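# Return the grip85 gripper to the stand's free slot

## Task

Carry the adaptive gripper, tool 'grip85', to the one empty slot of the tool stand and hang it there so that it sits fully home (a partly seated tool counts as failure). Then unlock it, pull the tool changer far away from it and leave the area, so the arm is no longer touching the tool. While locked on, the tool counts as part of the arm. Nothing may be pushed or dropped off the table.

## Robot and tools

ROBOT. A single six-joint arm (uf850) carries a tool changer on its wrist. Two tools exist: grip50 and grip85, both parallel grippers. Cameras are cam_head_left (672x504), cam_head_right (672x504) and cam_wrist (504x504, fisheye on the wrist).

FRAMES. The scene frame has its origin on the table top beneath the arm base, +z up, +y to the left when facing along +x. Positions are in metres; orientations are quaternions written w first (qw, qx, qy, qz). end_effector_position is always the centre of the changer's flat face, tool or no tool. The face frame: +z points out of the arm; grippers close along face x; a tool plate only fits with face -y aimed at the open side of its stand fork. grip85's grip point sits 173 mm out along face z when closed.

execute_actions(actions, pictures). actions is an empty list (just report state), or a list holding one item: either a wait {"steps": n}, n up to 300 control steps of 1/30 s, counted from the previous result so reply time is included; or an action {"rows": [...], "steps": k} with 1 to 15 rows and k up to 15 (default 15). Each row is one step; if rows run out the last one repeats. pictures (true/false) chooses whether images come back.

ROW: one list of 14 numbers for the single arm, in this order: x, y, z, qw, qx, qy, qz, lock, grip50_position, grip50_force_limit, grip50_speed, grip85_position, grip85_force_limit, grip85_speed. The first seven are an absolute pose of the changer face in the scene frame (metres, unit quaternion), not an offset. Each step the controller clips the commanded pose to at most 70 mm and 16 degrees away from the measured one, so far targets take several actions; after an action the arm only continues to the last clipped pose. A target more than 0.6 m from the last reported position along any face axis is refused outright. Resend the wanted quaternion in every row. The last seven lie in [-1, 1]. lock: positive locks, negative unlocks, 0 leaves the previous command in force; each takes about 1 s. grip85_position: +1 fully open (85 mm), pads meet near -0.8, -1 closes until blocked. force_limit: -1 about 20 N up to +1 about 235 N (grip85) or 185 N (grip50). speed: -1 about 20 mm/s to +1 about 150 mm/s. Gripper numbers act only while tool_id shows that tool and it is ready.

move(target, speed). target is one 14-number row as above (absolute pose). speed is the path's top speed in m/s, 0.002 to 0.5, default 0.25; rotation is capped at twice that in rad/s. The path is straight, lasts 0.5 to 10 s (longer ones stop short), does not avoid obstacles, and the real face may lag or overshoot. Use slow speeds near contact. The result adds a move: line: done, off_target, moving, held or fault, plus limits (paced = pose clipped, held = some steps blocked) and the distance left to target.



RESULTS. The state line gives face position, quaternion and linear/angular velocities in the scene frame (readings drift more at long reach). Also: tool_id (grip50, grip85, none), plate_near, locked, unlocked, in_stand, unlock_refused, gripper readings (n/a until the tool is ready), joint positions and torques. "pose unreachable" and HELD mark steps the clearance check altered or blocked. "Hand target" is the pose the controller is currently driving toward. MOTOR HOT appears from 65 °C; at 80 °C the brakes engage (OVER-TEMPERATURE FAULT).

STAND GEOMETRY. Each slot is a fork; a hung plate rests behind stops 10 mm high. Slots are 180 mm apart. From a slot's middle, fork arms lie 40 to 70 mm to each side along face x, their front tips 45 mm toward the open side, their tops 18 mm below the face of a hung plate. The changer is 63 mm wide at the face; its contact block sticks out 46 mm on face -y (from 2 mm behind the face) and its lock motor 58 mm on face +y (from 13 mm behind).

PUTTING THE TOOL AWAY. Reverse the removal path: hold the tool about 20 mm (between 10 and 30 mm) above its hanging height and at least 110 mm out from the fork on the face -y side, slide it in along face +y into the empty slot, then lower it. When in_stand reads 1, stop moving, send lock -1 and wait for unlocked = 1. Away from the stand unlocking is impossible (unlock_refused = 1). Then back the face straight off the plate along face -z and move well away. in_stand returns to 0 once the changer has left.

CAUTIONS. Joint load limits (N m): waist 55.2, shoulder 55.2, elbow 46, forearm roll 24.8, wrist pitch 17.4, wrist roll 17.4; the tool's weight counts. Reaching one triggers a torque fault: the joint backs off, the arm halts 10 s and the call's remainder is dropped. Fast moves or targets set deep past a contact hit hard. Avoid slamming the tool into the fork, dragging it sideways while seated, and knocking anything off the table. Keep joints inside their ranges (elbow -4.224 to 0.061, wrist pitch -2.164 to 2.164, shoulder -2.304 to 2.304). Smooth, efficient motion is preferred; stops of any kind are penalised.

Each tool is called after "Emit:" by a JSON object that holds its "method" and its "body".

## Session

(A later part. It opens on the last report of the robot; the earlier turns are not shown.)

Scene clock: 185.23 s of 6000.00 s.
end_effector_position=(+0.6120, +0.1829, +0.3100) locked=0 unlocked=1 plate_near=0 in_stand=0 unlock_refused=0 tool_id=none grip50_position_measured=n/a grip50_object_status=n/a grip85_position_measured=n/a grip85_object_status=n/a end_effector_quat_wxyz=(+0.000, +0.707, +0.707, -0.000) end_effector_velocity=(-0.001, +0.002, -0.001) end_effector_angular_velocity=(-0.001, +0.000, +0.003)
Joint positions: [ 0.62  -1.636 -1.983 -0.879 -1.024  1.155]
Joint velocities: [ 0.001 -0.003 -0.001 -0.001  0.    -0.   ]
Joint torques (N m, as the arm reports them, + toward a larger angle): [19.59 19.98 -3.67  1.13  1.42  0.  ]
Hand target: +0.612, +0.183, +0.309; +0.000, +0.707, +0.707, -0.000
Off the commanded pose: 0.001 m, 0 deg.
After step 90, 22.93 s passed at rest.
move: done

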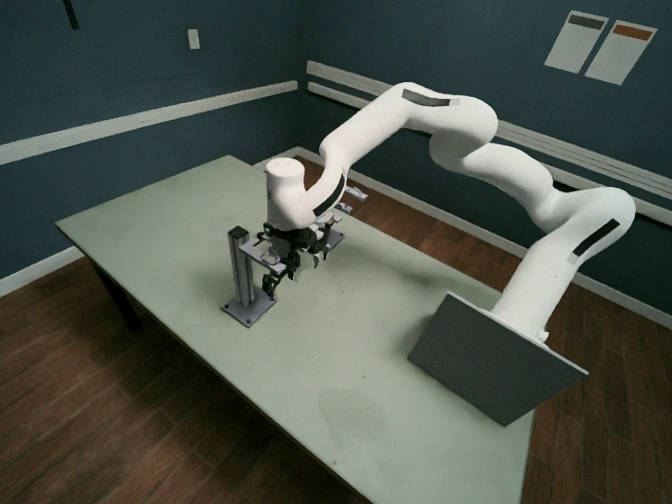

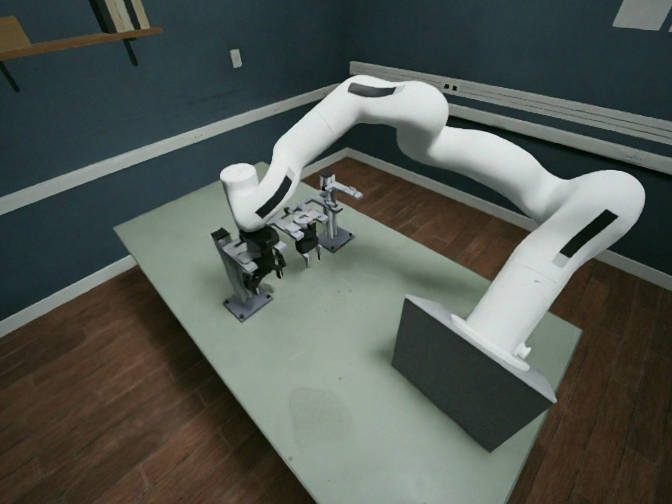

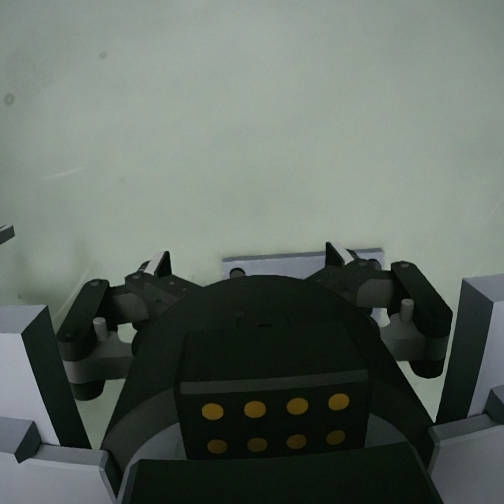

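Emit:
{"method": "move", "body": {"target": [0.605,0.183,0.35,0,0.707,0.707,0,0,1,0,0,1,0,0], "speed": 0.03}}

Emit:
{"method": "zoom_image", "body": {"camera": "cam_head_left", "region": [230, 180, 350, 290]}}

Emit:
{"method": "zoom_image", "body": {"camera": "cam_wrist", "region": [0, 200, 504, 504]}}

Scene clock: 207.77 s of 6000.00 s.
end_effector_position=(+0.6050, +0.1830, +0.3499) locked=0 unlocked=1 plate_near=0 in_stand=0 unlock_refused=0 tool_id=none grip50_position_measured=n/a grip50_object_status=n/a grip85_position_measured=n/a grip85_object_status=n/a end_effector_quat_wxyz=(+0.000, +0.707, +0.707, -0.000) end_effector_velocity=(-0.001, +0.000, -0.001) end_effector_angular_velocity=(-0.001, +0.002, +0.001)
Joint positions: [ 0.663 -1.581 -1.948 -0.835 -1.048  1.149]
Joint velocities: [ 0.    -0.001  0.001  0.001 -0.001  0.   ]
Joint torques (N m, as the arm reports them, + toward a larger angle): [ 39.18  44.71 -14.37   1.46  -0.16   0.12]
Hand target: +0.605, +0.183, +0.350; +0.000, +0.707, +0.707, +0.000
Off the commanded pose: 0.000 m, 0 deg.
After step 90, 17.93 s passed at rest.
move: done

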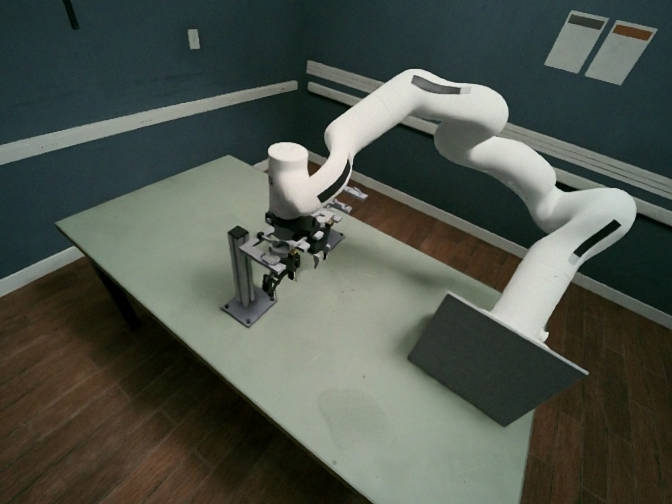

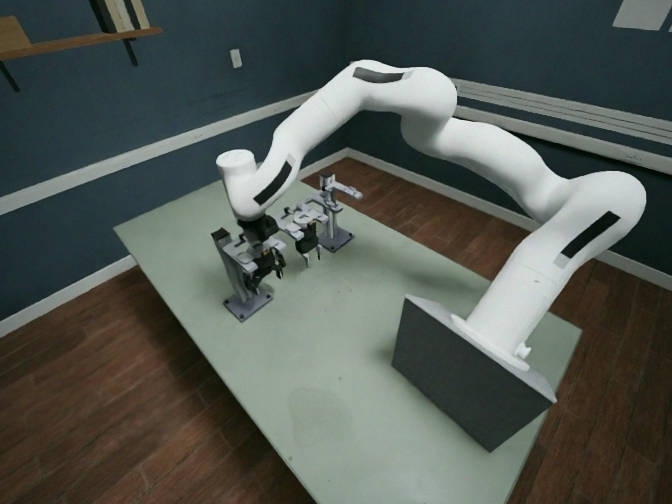

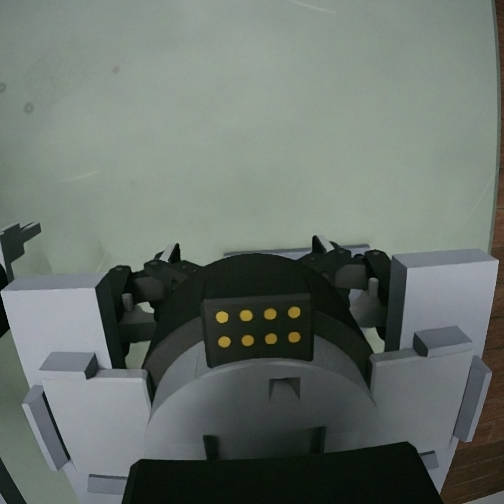

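Region (230, 180, 350, 290) of cam_head_left's 672x504 image, scaled by 4.200, with more detail than that image has; it fills the top 462 rows of this view, and the rest is white.

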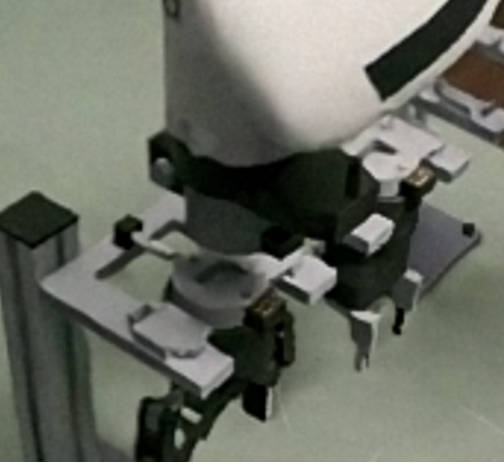

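Region (0, 200, 504, 504) of cam_wrist's 504x504 image, scaled by 1.000; it fills the top 304 rows of this view, and the rest is white.

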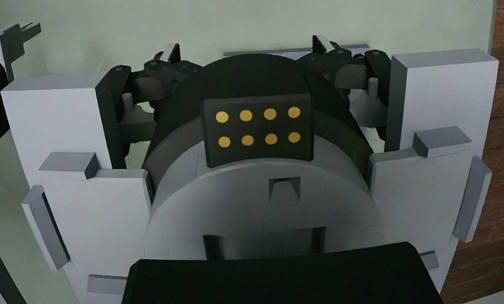

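Emit:
{"method": "move", "body": {"target": [0.594,0.1845,0.313,0,0.707,0.707,0,0,1,0,0,1,0,0], "speed": 0.02}}

Emit:
{"method": "execute_actions", "body": {"actions": [{"rows":[[0.594,0.1845,0.312,0,0.707,0.707,0,0,1,0,0,1,0,0],[0.594,0.1845,0.311,0,0.707,0.707,0,0,1,0,0,1,0,0],[0.594,0.1845,0.310,0,0.707,0.707,0,0,1,0,0,1,0,0],[0.594,0.1845,0.309,0,0.707,0.707,0,0,1,0,0,1,0,0]],"steps":15}]}}

Scene clock: 232.67 s of 6000.00 s.
end_effector_position=(+0.5939, +0.1846, +0.3131) locked=0 unlocked=1 plate_near=0 in_stand=0 unlock_refused=0 tool_id=none grip50_position_measured=n/a grip50_object_status=n/a grip85_position_measured=n/a grip85_object_status=n/a end_effector_quat_wxyz=(-0.000, +0.707, +0.707, +0.000) end_effector_velocity=(+0.000, +0.000, +0.000) end_effector_angular_velocity=(+0.001, +0.000, -0.003)
Joint positions: [ 0.636 -1.6   -1.904 -0.886 -0.999  1.198]
Joint velocities: [ 0.     0.    -0.     0.001  0.001  0.001]
Joint torques (N m, as the arm reports them, + toward a larger angle): [ 38.98  42.51 -12.49   1.01  -0.2    0.2 ]
Hand target: +0.594, +0.185, +0.313; -0.000, +0.707, +0.707, +0.000
Off the commanded pose: 0.000 m, 0 deg.
After step 90, 19.73 s passed at rest.
move: done

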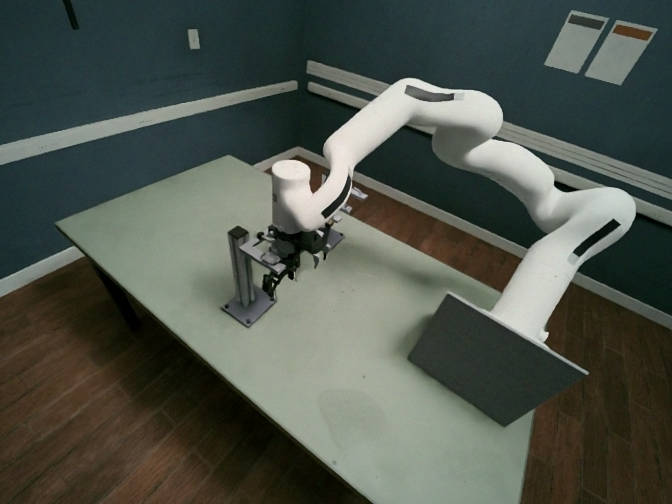

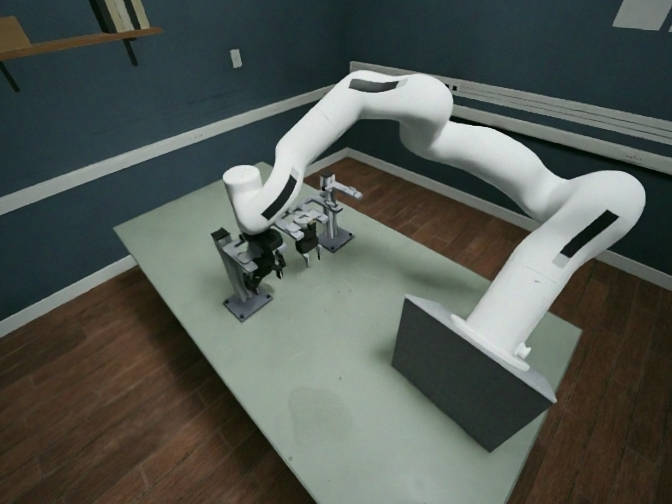

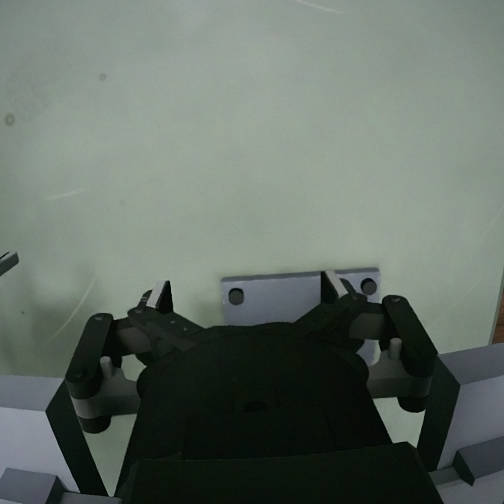

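Scene clock: 233.17 s of 6000.00 s.
end_effector_position=(+0.5951, +0.1845, +0.3111) locked=0 unlocked=1 plate_near=0 in_stand=0 unlock_refused=0 tool_id=none grip50_position_measured=n/a grip50_object_status=n/a grip85_position_measured=n/a grip85_object_status=n/a end_effector_quat_wxyz=(+0.001, +0.708, +0.707, +0.002) end_effector_velocity=(+0.000, -0.001, -0.000) end_effector_angular_velocity=(+0.000, +0.000, +0.000)
Joint positions: [ 0.633 -1.603 -1.907 -0.891 -0.996  1.201]
Joint velocities: [-0.001  0.001  0.001 -0.001  0.    -0.   ]
Joint torques (N m, as the arm reports them, + toward a larger angle): [15.81 17.48 -2.6   0.83 -0.11  0.28]
Hand target: +0.594, +0.185, +0.309; -0.000, +0.707, +0.707, -0.000
Off the commanded pose: 0.002 m, 0 deg.
Steps of this call (steps 1 to 15: all 15 steps of this action). Readings (end_effector_position | what the end effector reports):
1: (+0.5940, +0.1846, +0.3131) | locked=0 unlocked=1 plate_near=0 in_stand=0 unlock_refused=0 tool_id=none grip50_position_measured=n/a grip50_object_status=n/a grip85_position_measured=n/a grip85_object_status=n/a
2: (+0.5941, +0.1846, +0.3128) | locked=0 unlocked=1 plate_near=0 in_stand=0 unlock_refused=0 tool_id=none grip50_position_measured=n/a grip50_object_status=n/a grip85_position_measured=n/a grip85_object_status=n/a
4: (+0.5943, +0.1846, +0.3117) | locked=0 unlocked=1 plate_near=0 in_stand=0 unlock_refused=0 tool_id=none grip50_position_measured=n/a grip50_object_status=n/a grip85_position_measured=n/a grip85_object_status=n/a
8: (+0.5953, +0.1845, +0.3114) | locked=0 unlocked=1 plate_near=0 in_stand=0 unlock_refused=0 tool_id=none grip50_position_measured=n/a grip50_object_status=n/a grip85_position_measured=n/a grip85_object_status=n/a
15: the state above

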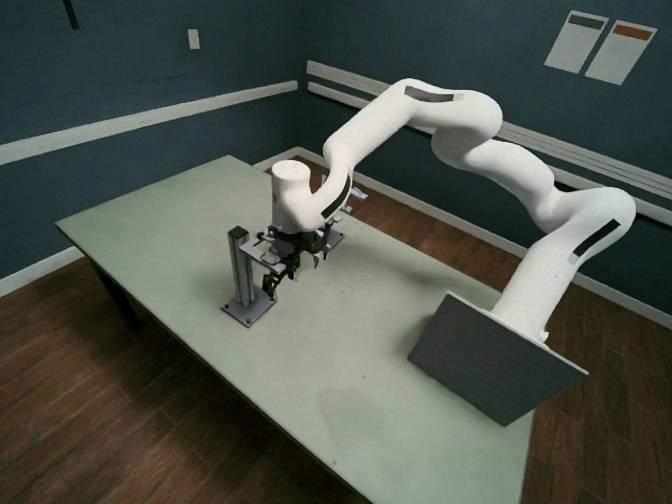

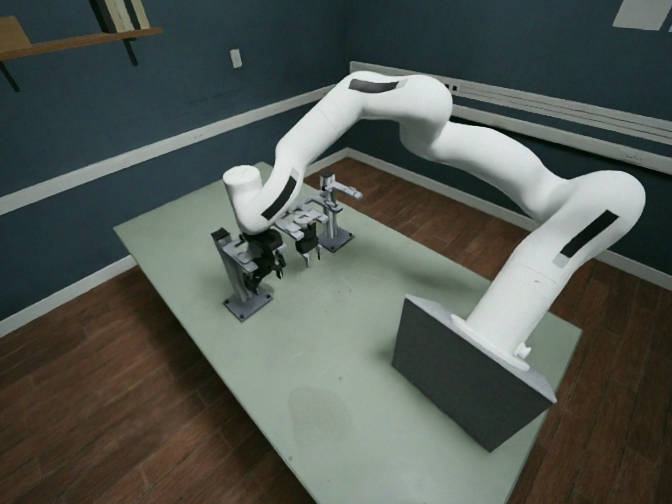

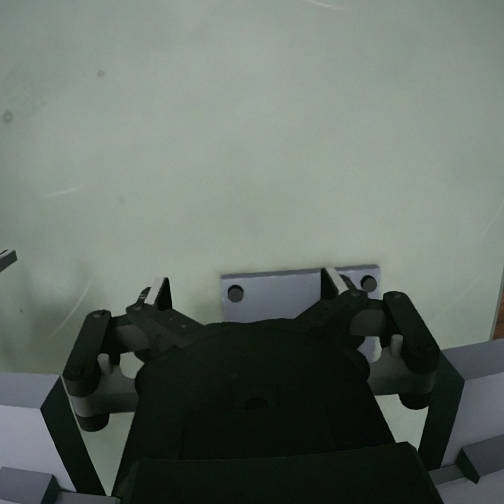

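Emit:
{"method": "move", "body": {"target": [0.608,0.1845,0.3125,0,0.707,0.707,0,0,1,0,0,1,0,0], "speed": 0.02}}

Emit:
{"method": "move", "body": {"target": [0.618,0.1845,0.3085,0,0.707,0.707,0,0,1,0,0,1,0,0], "speed": 0.002}}

Scene clock: 247.83 s of 6000.00 s.
end_effector_position=(+0.6075, +0.1844, +0.3116) locked=0 unlocked=1 plate_near=0 in_stand=0 unlock_refused=0 tool_id=none grip50_position_measured=n/a grip50_object_status=n/a grip85_position_measured=n/a grip85_object_status=n/a end_effector_quat_wxyz=(-0.000, +0.707, +0.707, -0.001) end_effector_velocity=(+0.000, +0.001, +0.000) end_effector_angular_velocity=(-0.001, +0.001, +0.001)
Joint positions: [ 0.626 -1.629 -1.968 -0.877 -1.02   1.163]
Joint velocities: [ 0.001 -0.002 -0.004  0.002 -0.002 -0.003]
Joint torques (N m, as the arm reports them, + toward a larger angle): [32.32 33.81 -9.95  0.95 -0.04  0.21]
Hand target: +0.608, +0.184, +0.312; +0.000, +0.707, +0.707, -0.000
Off the commanded pose: 0.001 m, 0 deg.
After step 90, 10.80 s passed at rest.
move: done

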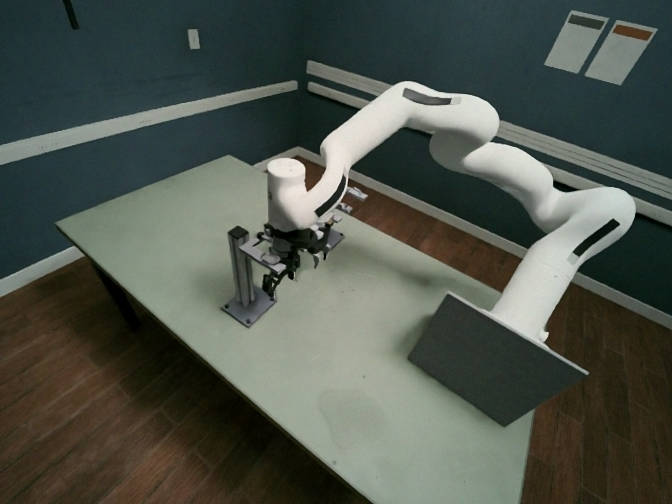

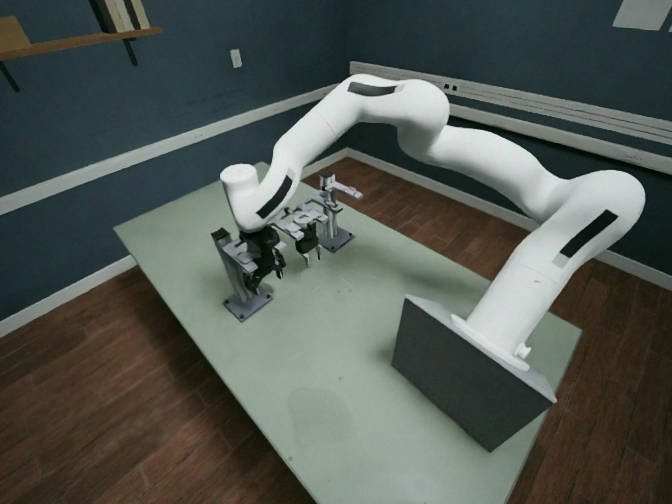

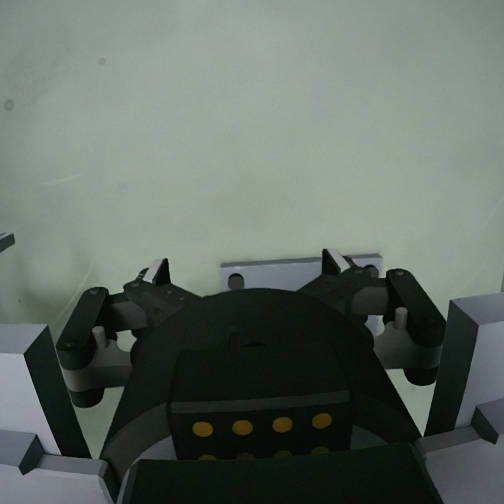

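Scene clock: 253.50 s of 6000.00 s.
end_effector_position=(+0.6180, +0.1845, +0.3085) locked=0 unlocked=1 plate_near=0 in_stand=0 unlock_refused=0 tool_id=none grip50_position_measured=n/a grip50_object_status=n/a grip85_position_measured=n/a grip85_object_status=n/a end_effector_quat_wxyz=(+0.000, +0.707, +0.707, -0.000) end_effector_velocity=(-0.000, +0.001, -0.001) end_effector_angular_velocity=(-0.000, -0.001, +0.003)
Joint positions: [ 0.616 -1.654 -2.019 -0.874 -1.033  1.139]
Joint velocities: [ 0.    -0.002 -0.001 -0.001  0.001 -0.001]
Joint torques (N m, as the arm reports them, + toward a larger angle): [ 38.63  43.33 -14.24   0.94   0.27   0.22]
Hand target: +0.618, +0.184, +0.308; +0.000, +0.707, +0.707, -0.000
Off the commanded pose: 0.000 m, 0 deg.
move: done

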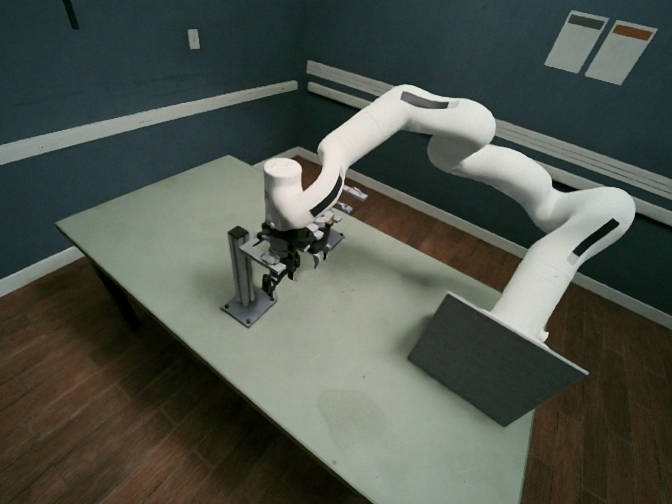

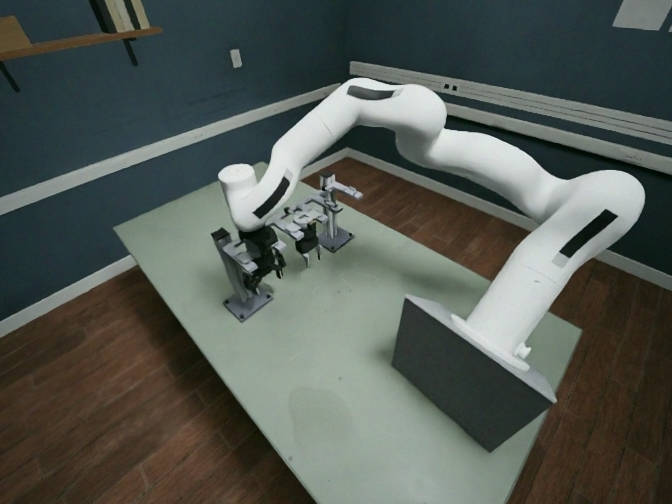

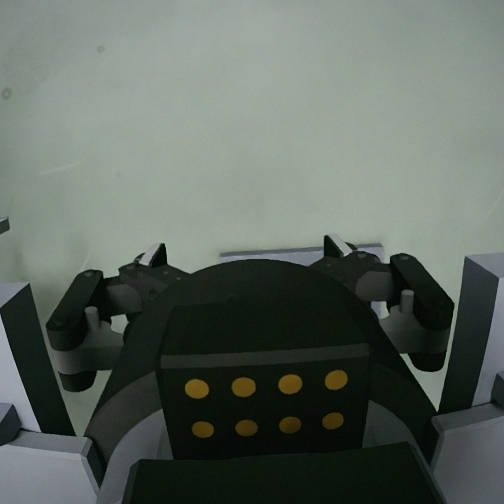

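Free here: it has dropped in. Continue down.

Emit:
{"method": "move", "body": {"target": [0.618,0.1845,0.304,0,0.707,0.707,0,0,1,0,0,1,0,0], "speed": 0.003}}

Scene clock: 261.07 s of 6000.00 s.
end_effector_position=(+0.6181, +0.1856, +0.3069) locked=0 unlocked=1 plate_near=0 in_stand=0 unlock_refused=0 tool_id=none grip50_position_measured=n/a grip50_object_status=n/a grip85_position_measured=n/a grip85_object_status=n/a end_effector_quat_wxyz=(+0.001, +0.707, +0.708, +0.002) end_effector_velocity=(-0.000, +0.000, -0.000) end_effector_angular_velocity=(+0.000, -0.000, +0.001)
Joint positions: [ 0.616 -1.657 -2.02  -0.879 -1.029  1.141]
Joint velocities: [ 0.001 -0.     0.001 -0.     0.001  0.   ]
Joint torques (N m, as the arm reports them, + toward a larger angle): [ 6.56 16.79 -7.59 -2.12  3.96  0.53]
Hand target: +0.618, +0.185, +0.304; -0.000, +0.707, +0.707, +0.000
Off the commanded pose: 0.003 m, 0 deg.
After step 90, 2.87 s passed at rest.
move: done

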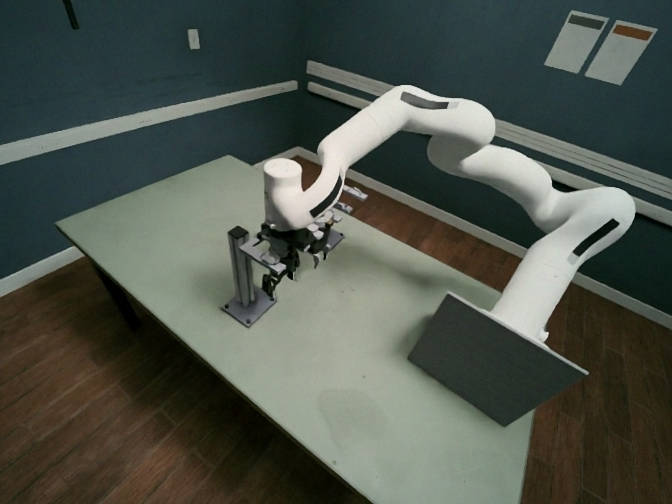

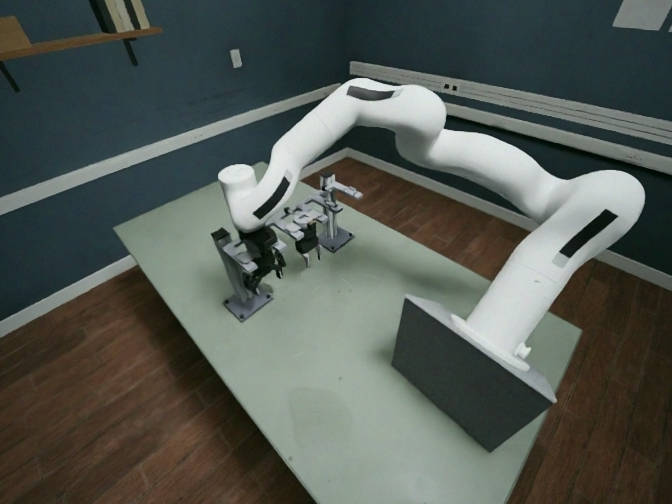

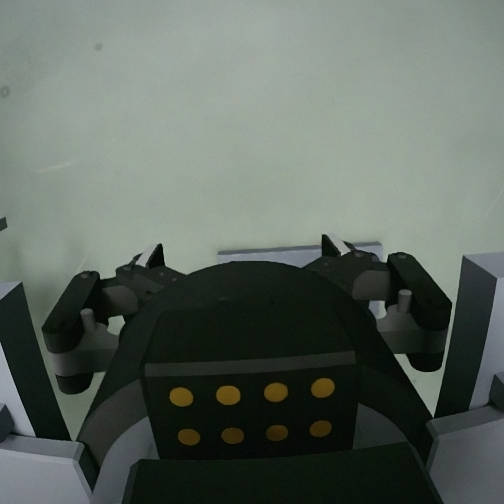

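Emit:
{"method": "move", "body": {"target": [0.618,0.187,0.3085,0,0.707,0.707,0,0,1,0,0,1,0,0], "speed": 0.003}}

Emit:
{"method": "move", "body": {"target": [0.618,0.187,0.3045,0,0.707,0.707,0,0,1,0,0,1,0,0], "speed": 0.003}}

Scene clock: 268.33 s of 6000.00 s.
end_effector_position=(+0.6175, +0.1870, +0.3072) locked=0 unlocked=1 plate_near=0 in_stand=0 unlock_refused=0 tool_id=none grip50_position_measured=n/a grip50_object_status=n/a grip85_position_measured=n/a grip85_object_status=n/a end_effector_quat_wxyz=(-0.000, +0.707, +0.707, -0.001) end_effector_velocity=(-0.013, +0.006, -0.016) end_effector_angular_velocity=(-0.010, +0.024, +0.021)
Joint positions: [ 0.617 -1.662 -2.027 -0.871 -1.035  1.137]
Joint velocities: [-0.003 -0.016  0.018  0.003  0.003 -0.002]
Joint torques (N m, as the arm reports them, + toward a larger angle): [ 42.4   41.1  -14.48   1.82   0.71   0.13]
Hand target: +0.618, +0.187, +0.308; +0.000, +0.707, +0.707, -0.000
Off the commanded pose: 0.001 m, 0 deg.
After step 90, 3.30 s passed at rest.
move: done

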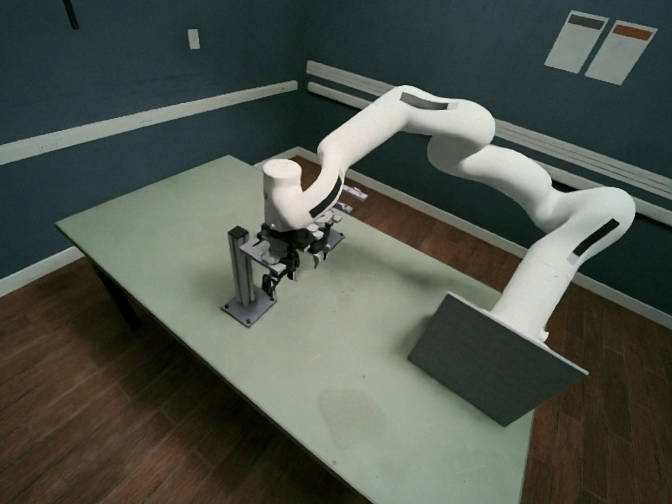

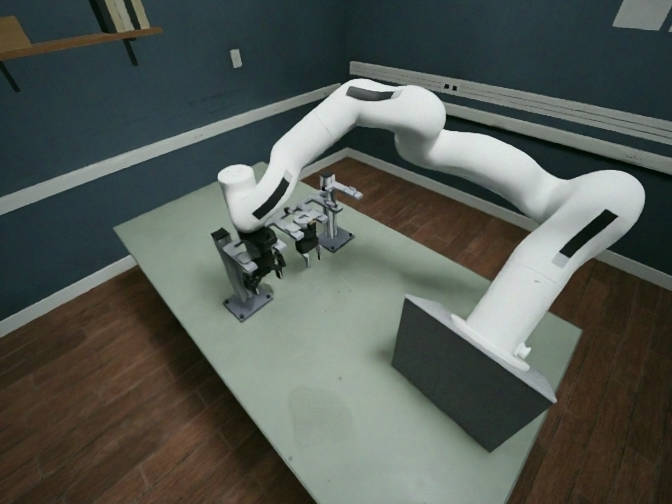

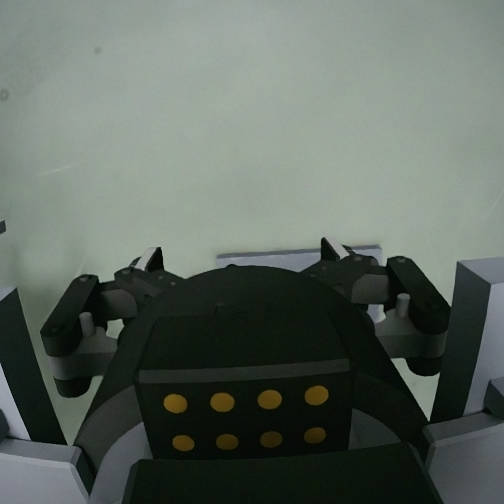

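Scene clock: 269.47 s of 6000.00 s.
end_effector_position=(+0.6178, +0.1866, +0.3047) locked=0 unlocked=1 plate_near=0 in_stand=1 unlock_refused=0 tool_id=none grip50_position_measured=n/a grip50_object_status=n/a grip85_position_measured=n/a grip85_object_status=n/a end_effector_quat_wxyz=(+0.000, +0.707, +0.707, -0.001) end_effector_velocity=(+0.000, -0.000, -0.000) end_effector_angular_velocity=(-0.004, -0.002, +0.000)
Joint positions: [ 0.615 -1.665 -2.028 -0.875 -1.035  1.139]
Joint velocities: [ 0.    -0.001 -0.001 -0.004 -0.003  0.001]
Joint torques (N m, as the arm reports them, + toward a larger angle): [ 40.46  31.34 -13.45   0.41   7.04   1.08]
Hand target: +0.618, +0.187, +0.305; -0.000, +0.707, +0.707, -0.000
Off the commanded pose: 0.000 m, 0 deg.
move: done

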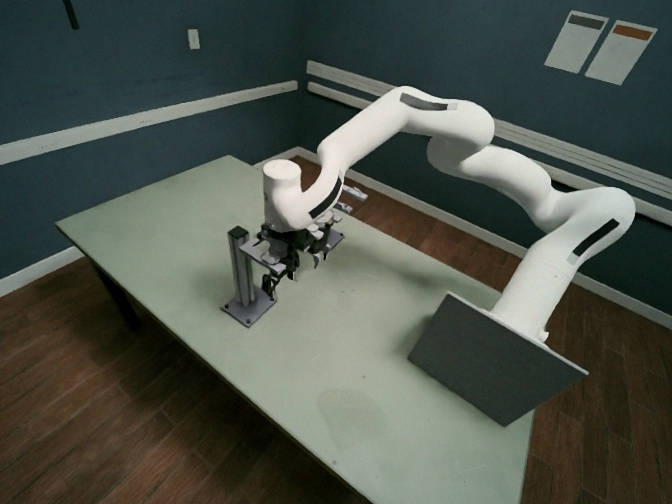

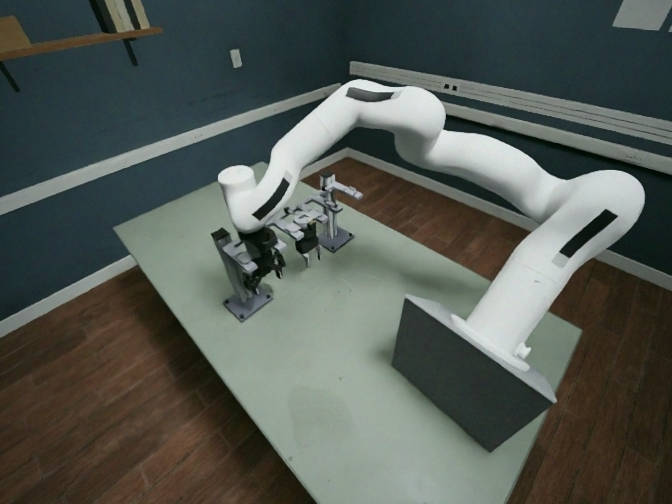

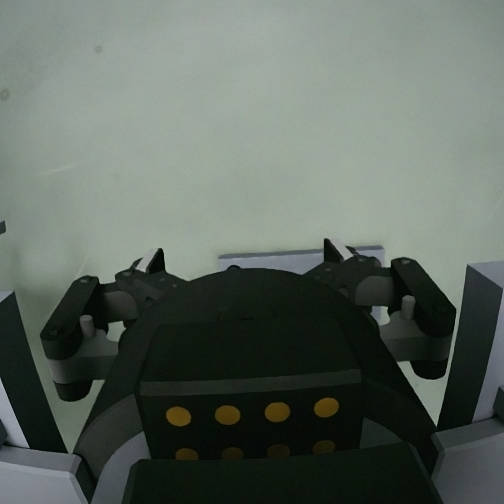

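Emit:
{"method": "move", "body": {"target": [0.6175,0.186,0.3025,0,0.707,0.707,0,0,1,0,0,1,0,0], "speed": 0.003}}

Scene clock: 274.70 s of 6000.00 s.
end_effector_position=(+0.6174, +0.1859, +0.3026) locked=0 unlocked=1 plate_near=0 in_stand=1 unlock_refused=0 tool_id=none grip50_position_measured=n/a grip50_object_status=n/a grip85_position_measured=n/a grip85_object_status=n/a end_effector_quat_wxyz=(+0.000, +0.707, +0.707, -0.001) end_effector_velocity=(+0.001, -0.001, +0.001) end_effector_angular_velocity=(+0.001, -0.002, -0.001)
Joint positions: [ 0.612 -1.664 -2.023 -0.879 -1.03   1.142]
Joint velocities: [-0.     0.002  0.    -0.001  0.001  0.   ]
Joint torques (N m, as the arm reports them, + toward a larger angle): [ 36.19  33.66 -15.13  -0.55   6.64   1.09]
Hand target: +0.617, +0.186, +0.303; -0.000, +0.707, +0.707, -0.000
Off the commanded pose: 0.000 m, 0 deg.
After step 90, 1.30 s passed at rest.
move: done

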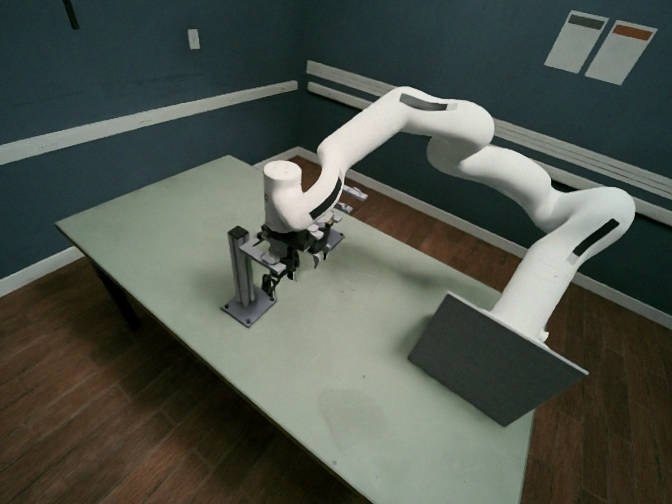

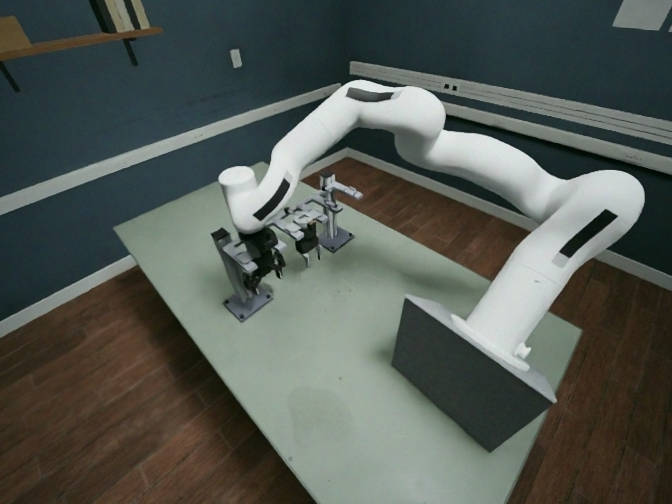

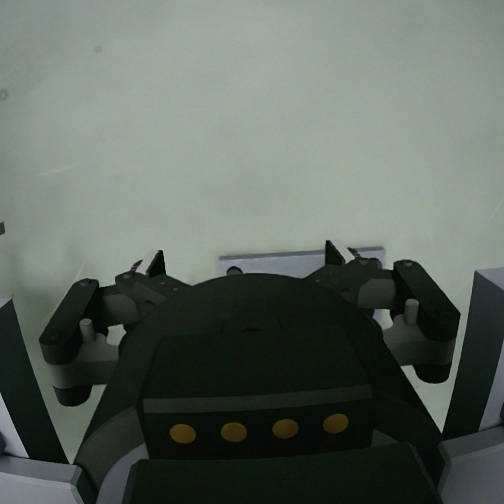

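Emit:
{"method": "move", "body": {"target": [0.6165,0.186,0.3005,0,0.707,0.707,0,0,1,0,0,1,0,0], "speed": 0.003}}

Scene clock: 282.30 s of 6000.00 s.
end_effector_position=(+0.6170, +0.1858, +0.3015) locked=0 unlocked=1 plate_near=0 in_stand=1 unlock_refused=0 tool_id=none grip50_position_measured=n/a grip50_object_status=n/a grip85_position_measured=n/a grip85_object_status=n/a end_effector_quat_wxyz=(+0.001, +0.705, +0.709, +0.000) end_effector_velocity=(+0.000, -0.000, +0.001) end_effector_angular_velocity=(+0.002, -0.001, +0.003)
Joint positions: [ 0.611 -1.663 -2.019 -0.882 -1.027  1.139]
Joint velocities: [ 0.     0.002  0.002  0.     0.002 -0.003]
Joint torques (N m, as the arm reports them, + toward a larger angle): [17.38 18.03 -9.97 -0.12  6.47  2.95]
Hand target: +0.616, +0.186, +0.301; -0.000, +0.707, +0.707, -0.000
Off the commanded pose: 0.001 m, 0 deg.
After step 90, 3.63 s passed at rest.
move: done

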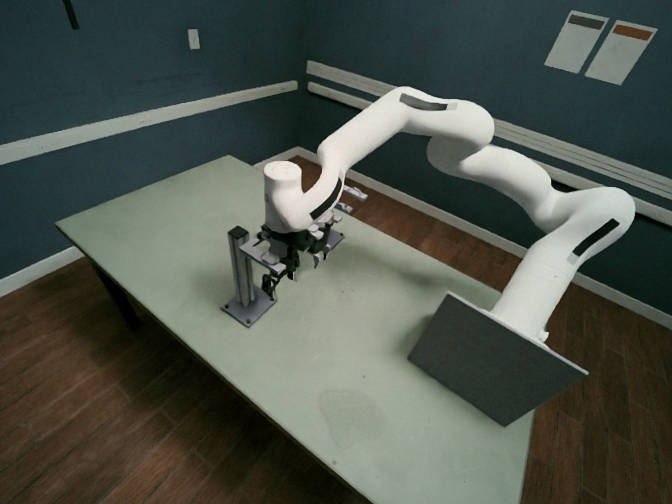

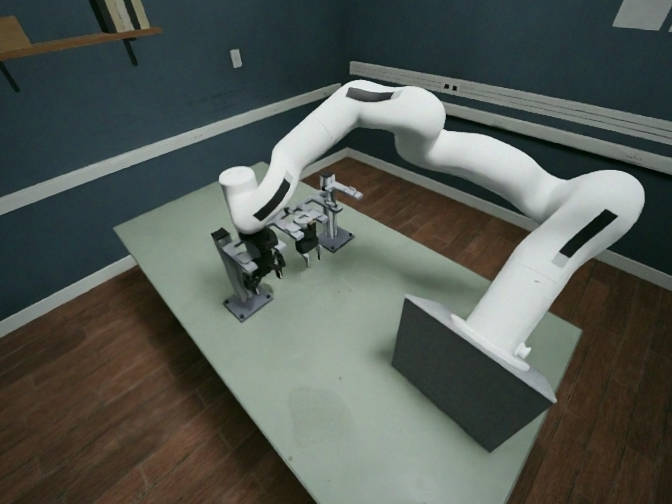

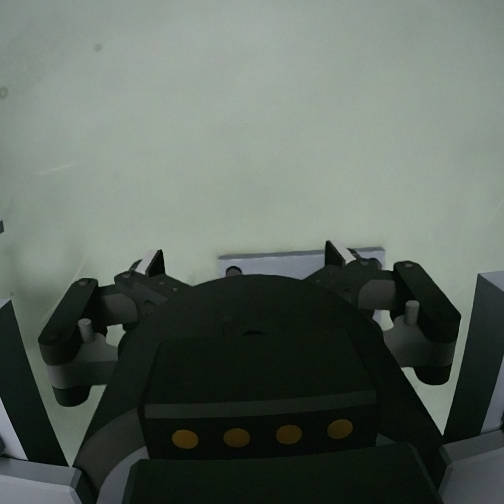

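Emit:
{"method": "move", "body": {"target": [0.6175,0.186,0.303,0.698,0.698,0.716,0,0,1,0,0,1,0,0], "speed": 0.003}}

Scene clock: 299.67 s of 6000.00 s.
end_effector_position=(+0.6167, +0.1858, +0.3022) locked=0 unlocked=1 plate_near=0 in_stand=1 unlock_refused=0 tool_id=none grip50_position_measured=n/a grip50_object_status=n/a grip85_position_measured=n/a grip85_object_status=n/a end_effector_quat_wxyz=(+0.031, +0.704, +0.709, -0.000) end_effector_velocity=(+0.001, -0.001, +0.001) end_effector_angular_velocity=(-0.001, -0.001, -0.001)
Joint positions: [ 0.623 -1.665 -2.009 -0.944 -1.046  1.185]
Joint velocities: [-0.     0.001 -0.001 -0.001 -0.001 -0.   ]
Joint torques (N m, as the arm reports them, + toward a larger angle): [ 18.48  20.62 -12.53  -2.85   7.07   1.13]
Hand target: +0.617, +0.186, +0.302; +0.030, +0.704, +0.709, +0.001
Off the commanded pose: 0.001 m, 66 deg.
After step 90, 4.17 s passed at rest.
move: off_target (path cut at 10 s)

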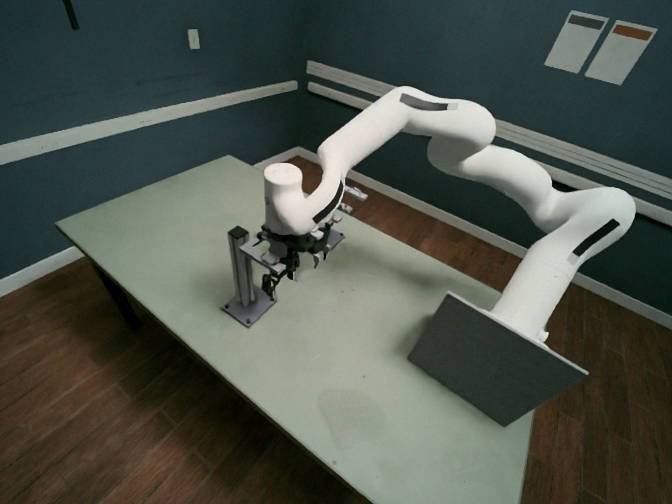

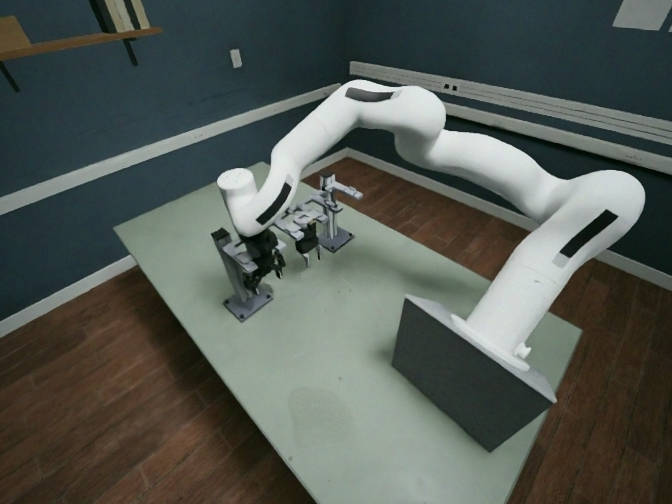

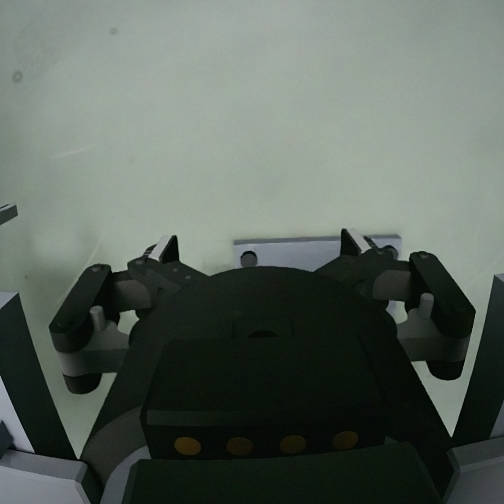

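Emit:
{"method": "move", "body": {"target": [0.6175,0.186,0.307,0,0.698,0.716,0,0,1,0,0,1,0,0], "speed": 0.01}}

Emit:
{"method": "move", "body": {"target": [0.6175,0.186,0.3005,0,0.698,0.716,0,0,1,0,0,1,0,0], "speed": 0.003}}

Scene clock: 314.17 s of 6000.00 s.
end_effector_position=(+0.6175, +0.1860, +0.3070) locked=0 unlocked=1 plate_near=0 in_stand=0 unlock_refused=0 tool_id=none grip50_position_measured=n/a grip50_object_status=n/a grip85_position_measured=n/a grip85_object_status=n/a end_effector_quat_wxyz=(+0.000, +0.698, +0.716, -0.000) end_effector_velocity=(-0.001, +0.001, -0.001) end_effector_angular_velocity=(-0.001, +0.001, +0.001)
Joint positions: [ 0.616 -1.659 -2.022 -0.874 -1.033  1.115]
Joint velocities: [ 0.    -0.001 -0.     0.001 -0.001 -0.001]
Joint torques (N m, as the arm reports them, + toward a larger angle): [ 40.62  43.33 -13.38   1.34  -0.14   0.26]
Hand target: +0.618, +0.186, +0.307; +0.000, +0.698, +0.716, -0.000
Off the commanded pose: 0.000 m, 0 deg.
After step 90, 8.07 s passed at rest.
move: done

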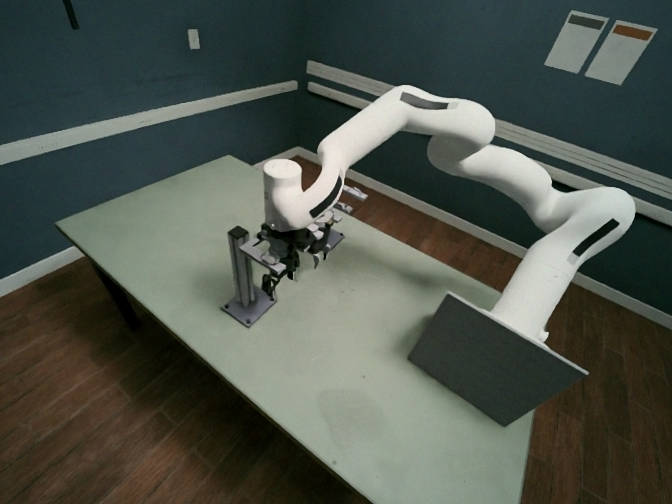

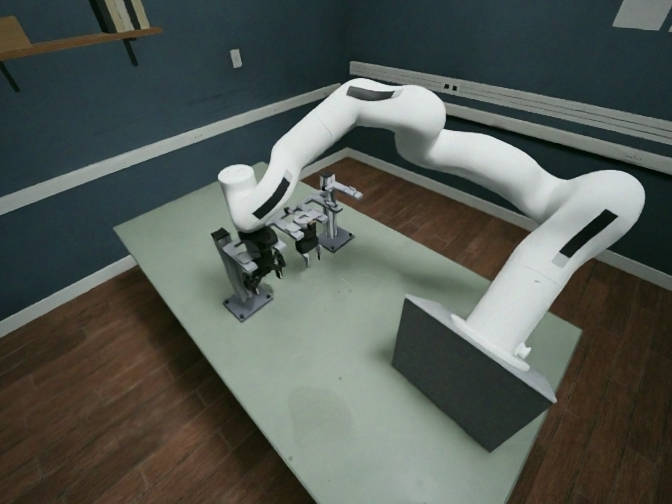

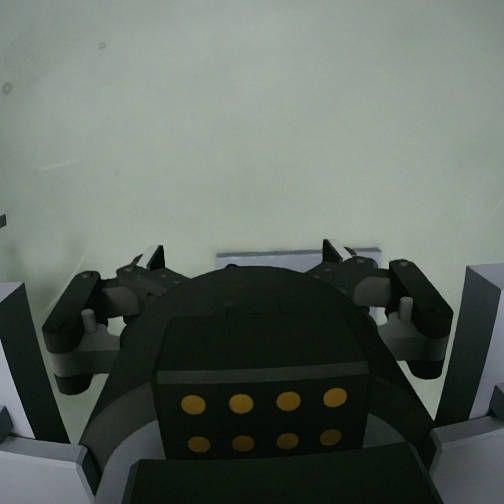

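Scene clock: 316.53 s of 6000.00 s.
end_effector_position=(+0.6172, +0.1858, +0.3010) locked=0 unlocked=1 plate_near=1 in_stand=1 unlock_refused=0 tool_id=none grip50_position_measured=n/a grip50_object_status=n/a grip85_position_measured=n/a grip85_object_status=n/a end_effector_quat_wxyz=(+0.000, +0.698, +0.716, -0.001) end_effector_velocity=(+0.001, -0.001, +0.002) end_effector_angular_velocity=(-0.002, -0.003, +0.000)
Joint positions: [ 0.611 -1.665 -2.023 -0.881 -1.03   1.118]
Joint velocities: [ 0.001  0.003  0.    -0.002 -0.003 -0.001]
Joint torques (N m, as the arm reports them, + toward a larger angle): [ 26.82  34.39 -18.4   -2.98   7.11  -0.17]
Hand target: +0.617, +0.186, +0.301; -0.000, +0.698, +0.716, -0.000
Off the commanded pose: 0.001 m, 0 deg.
move: done

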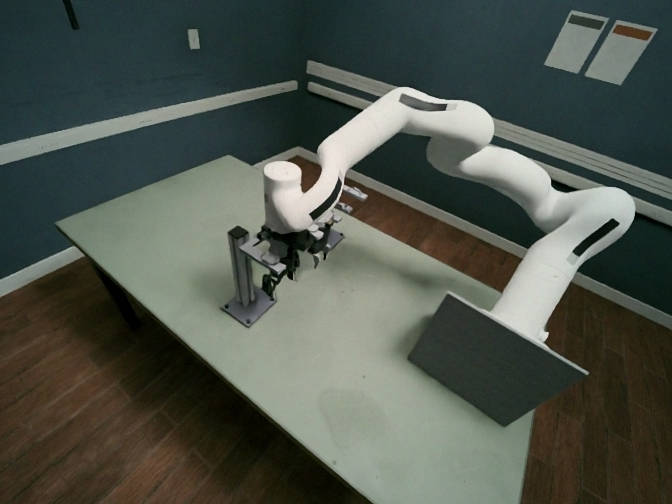

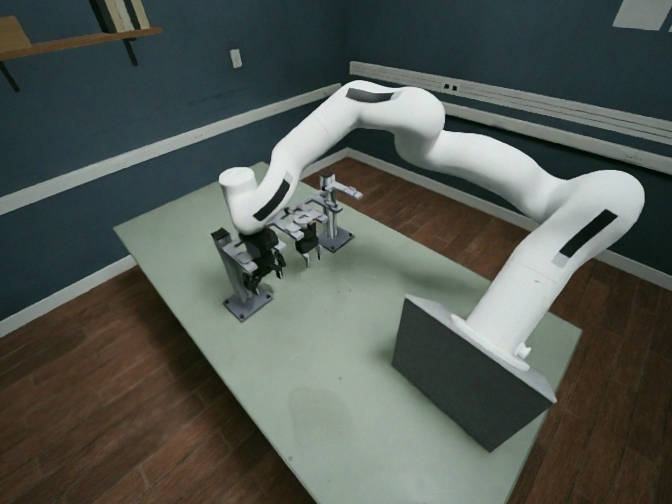

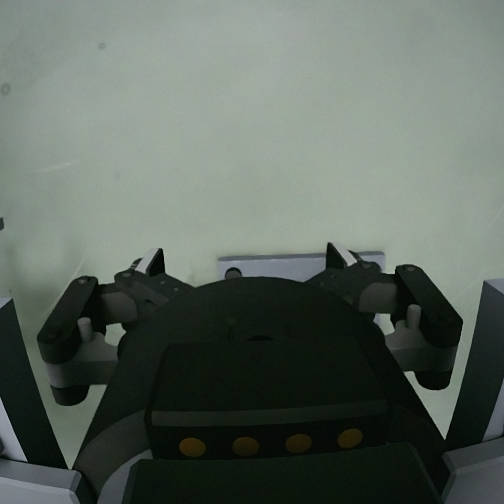

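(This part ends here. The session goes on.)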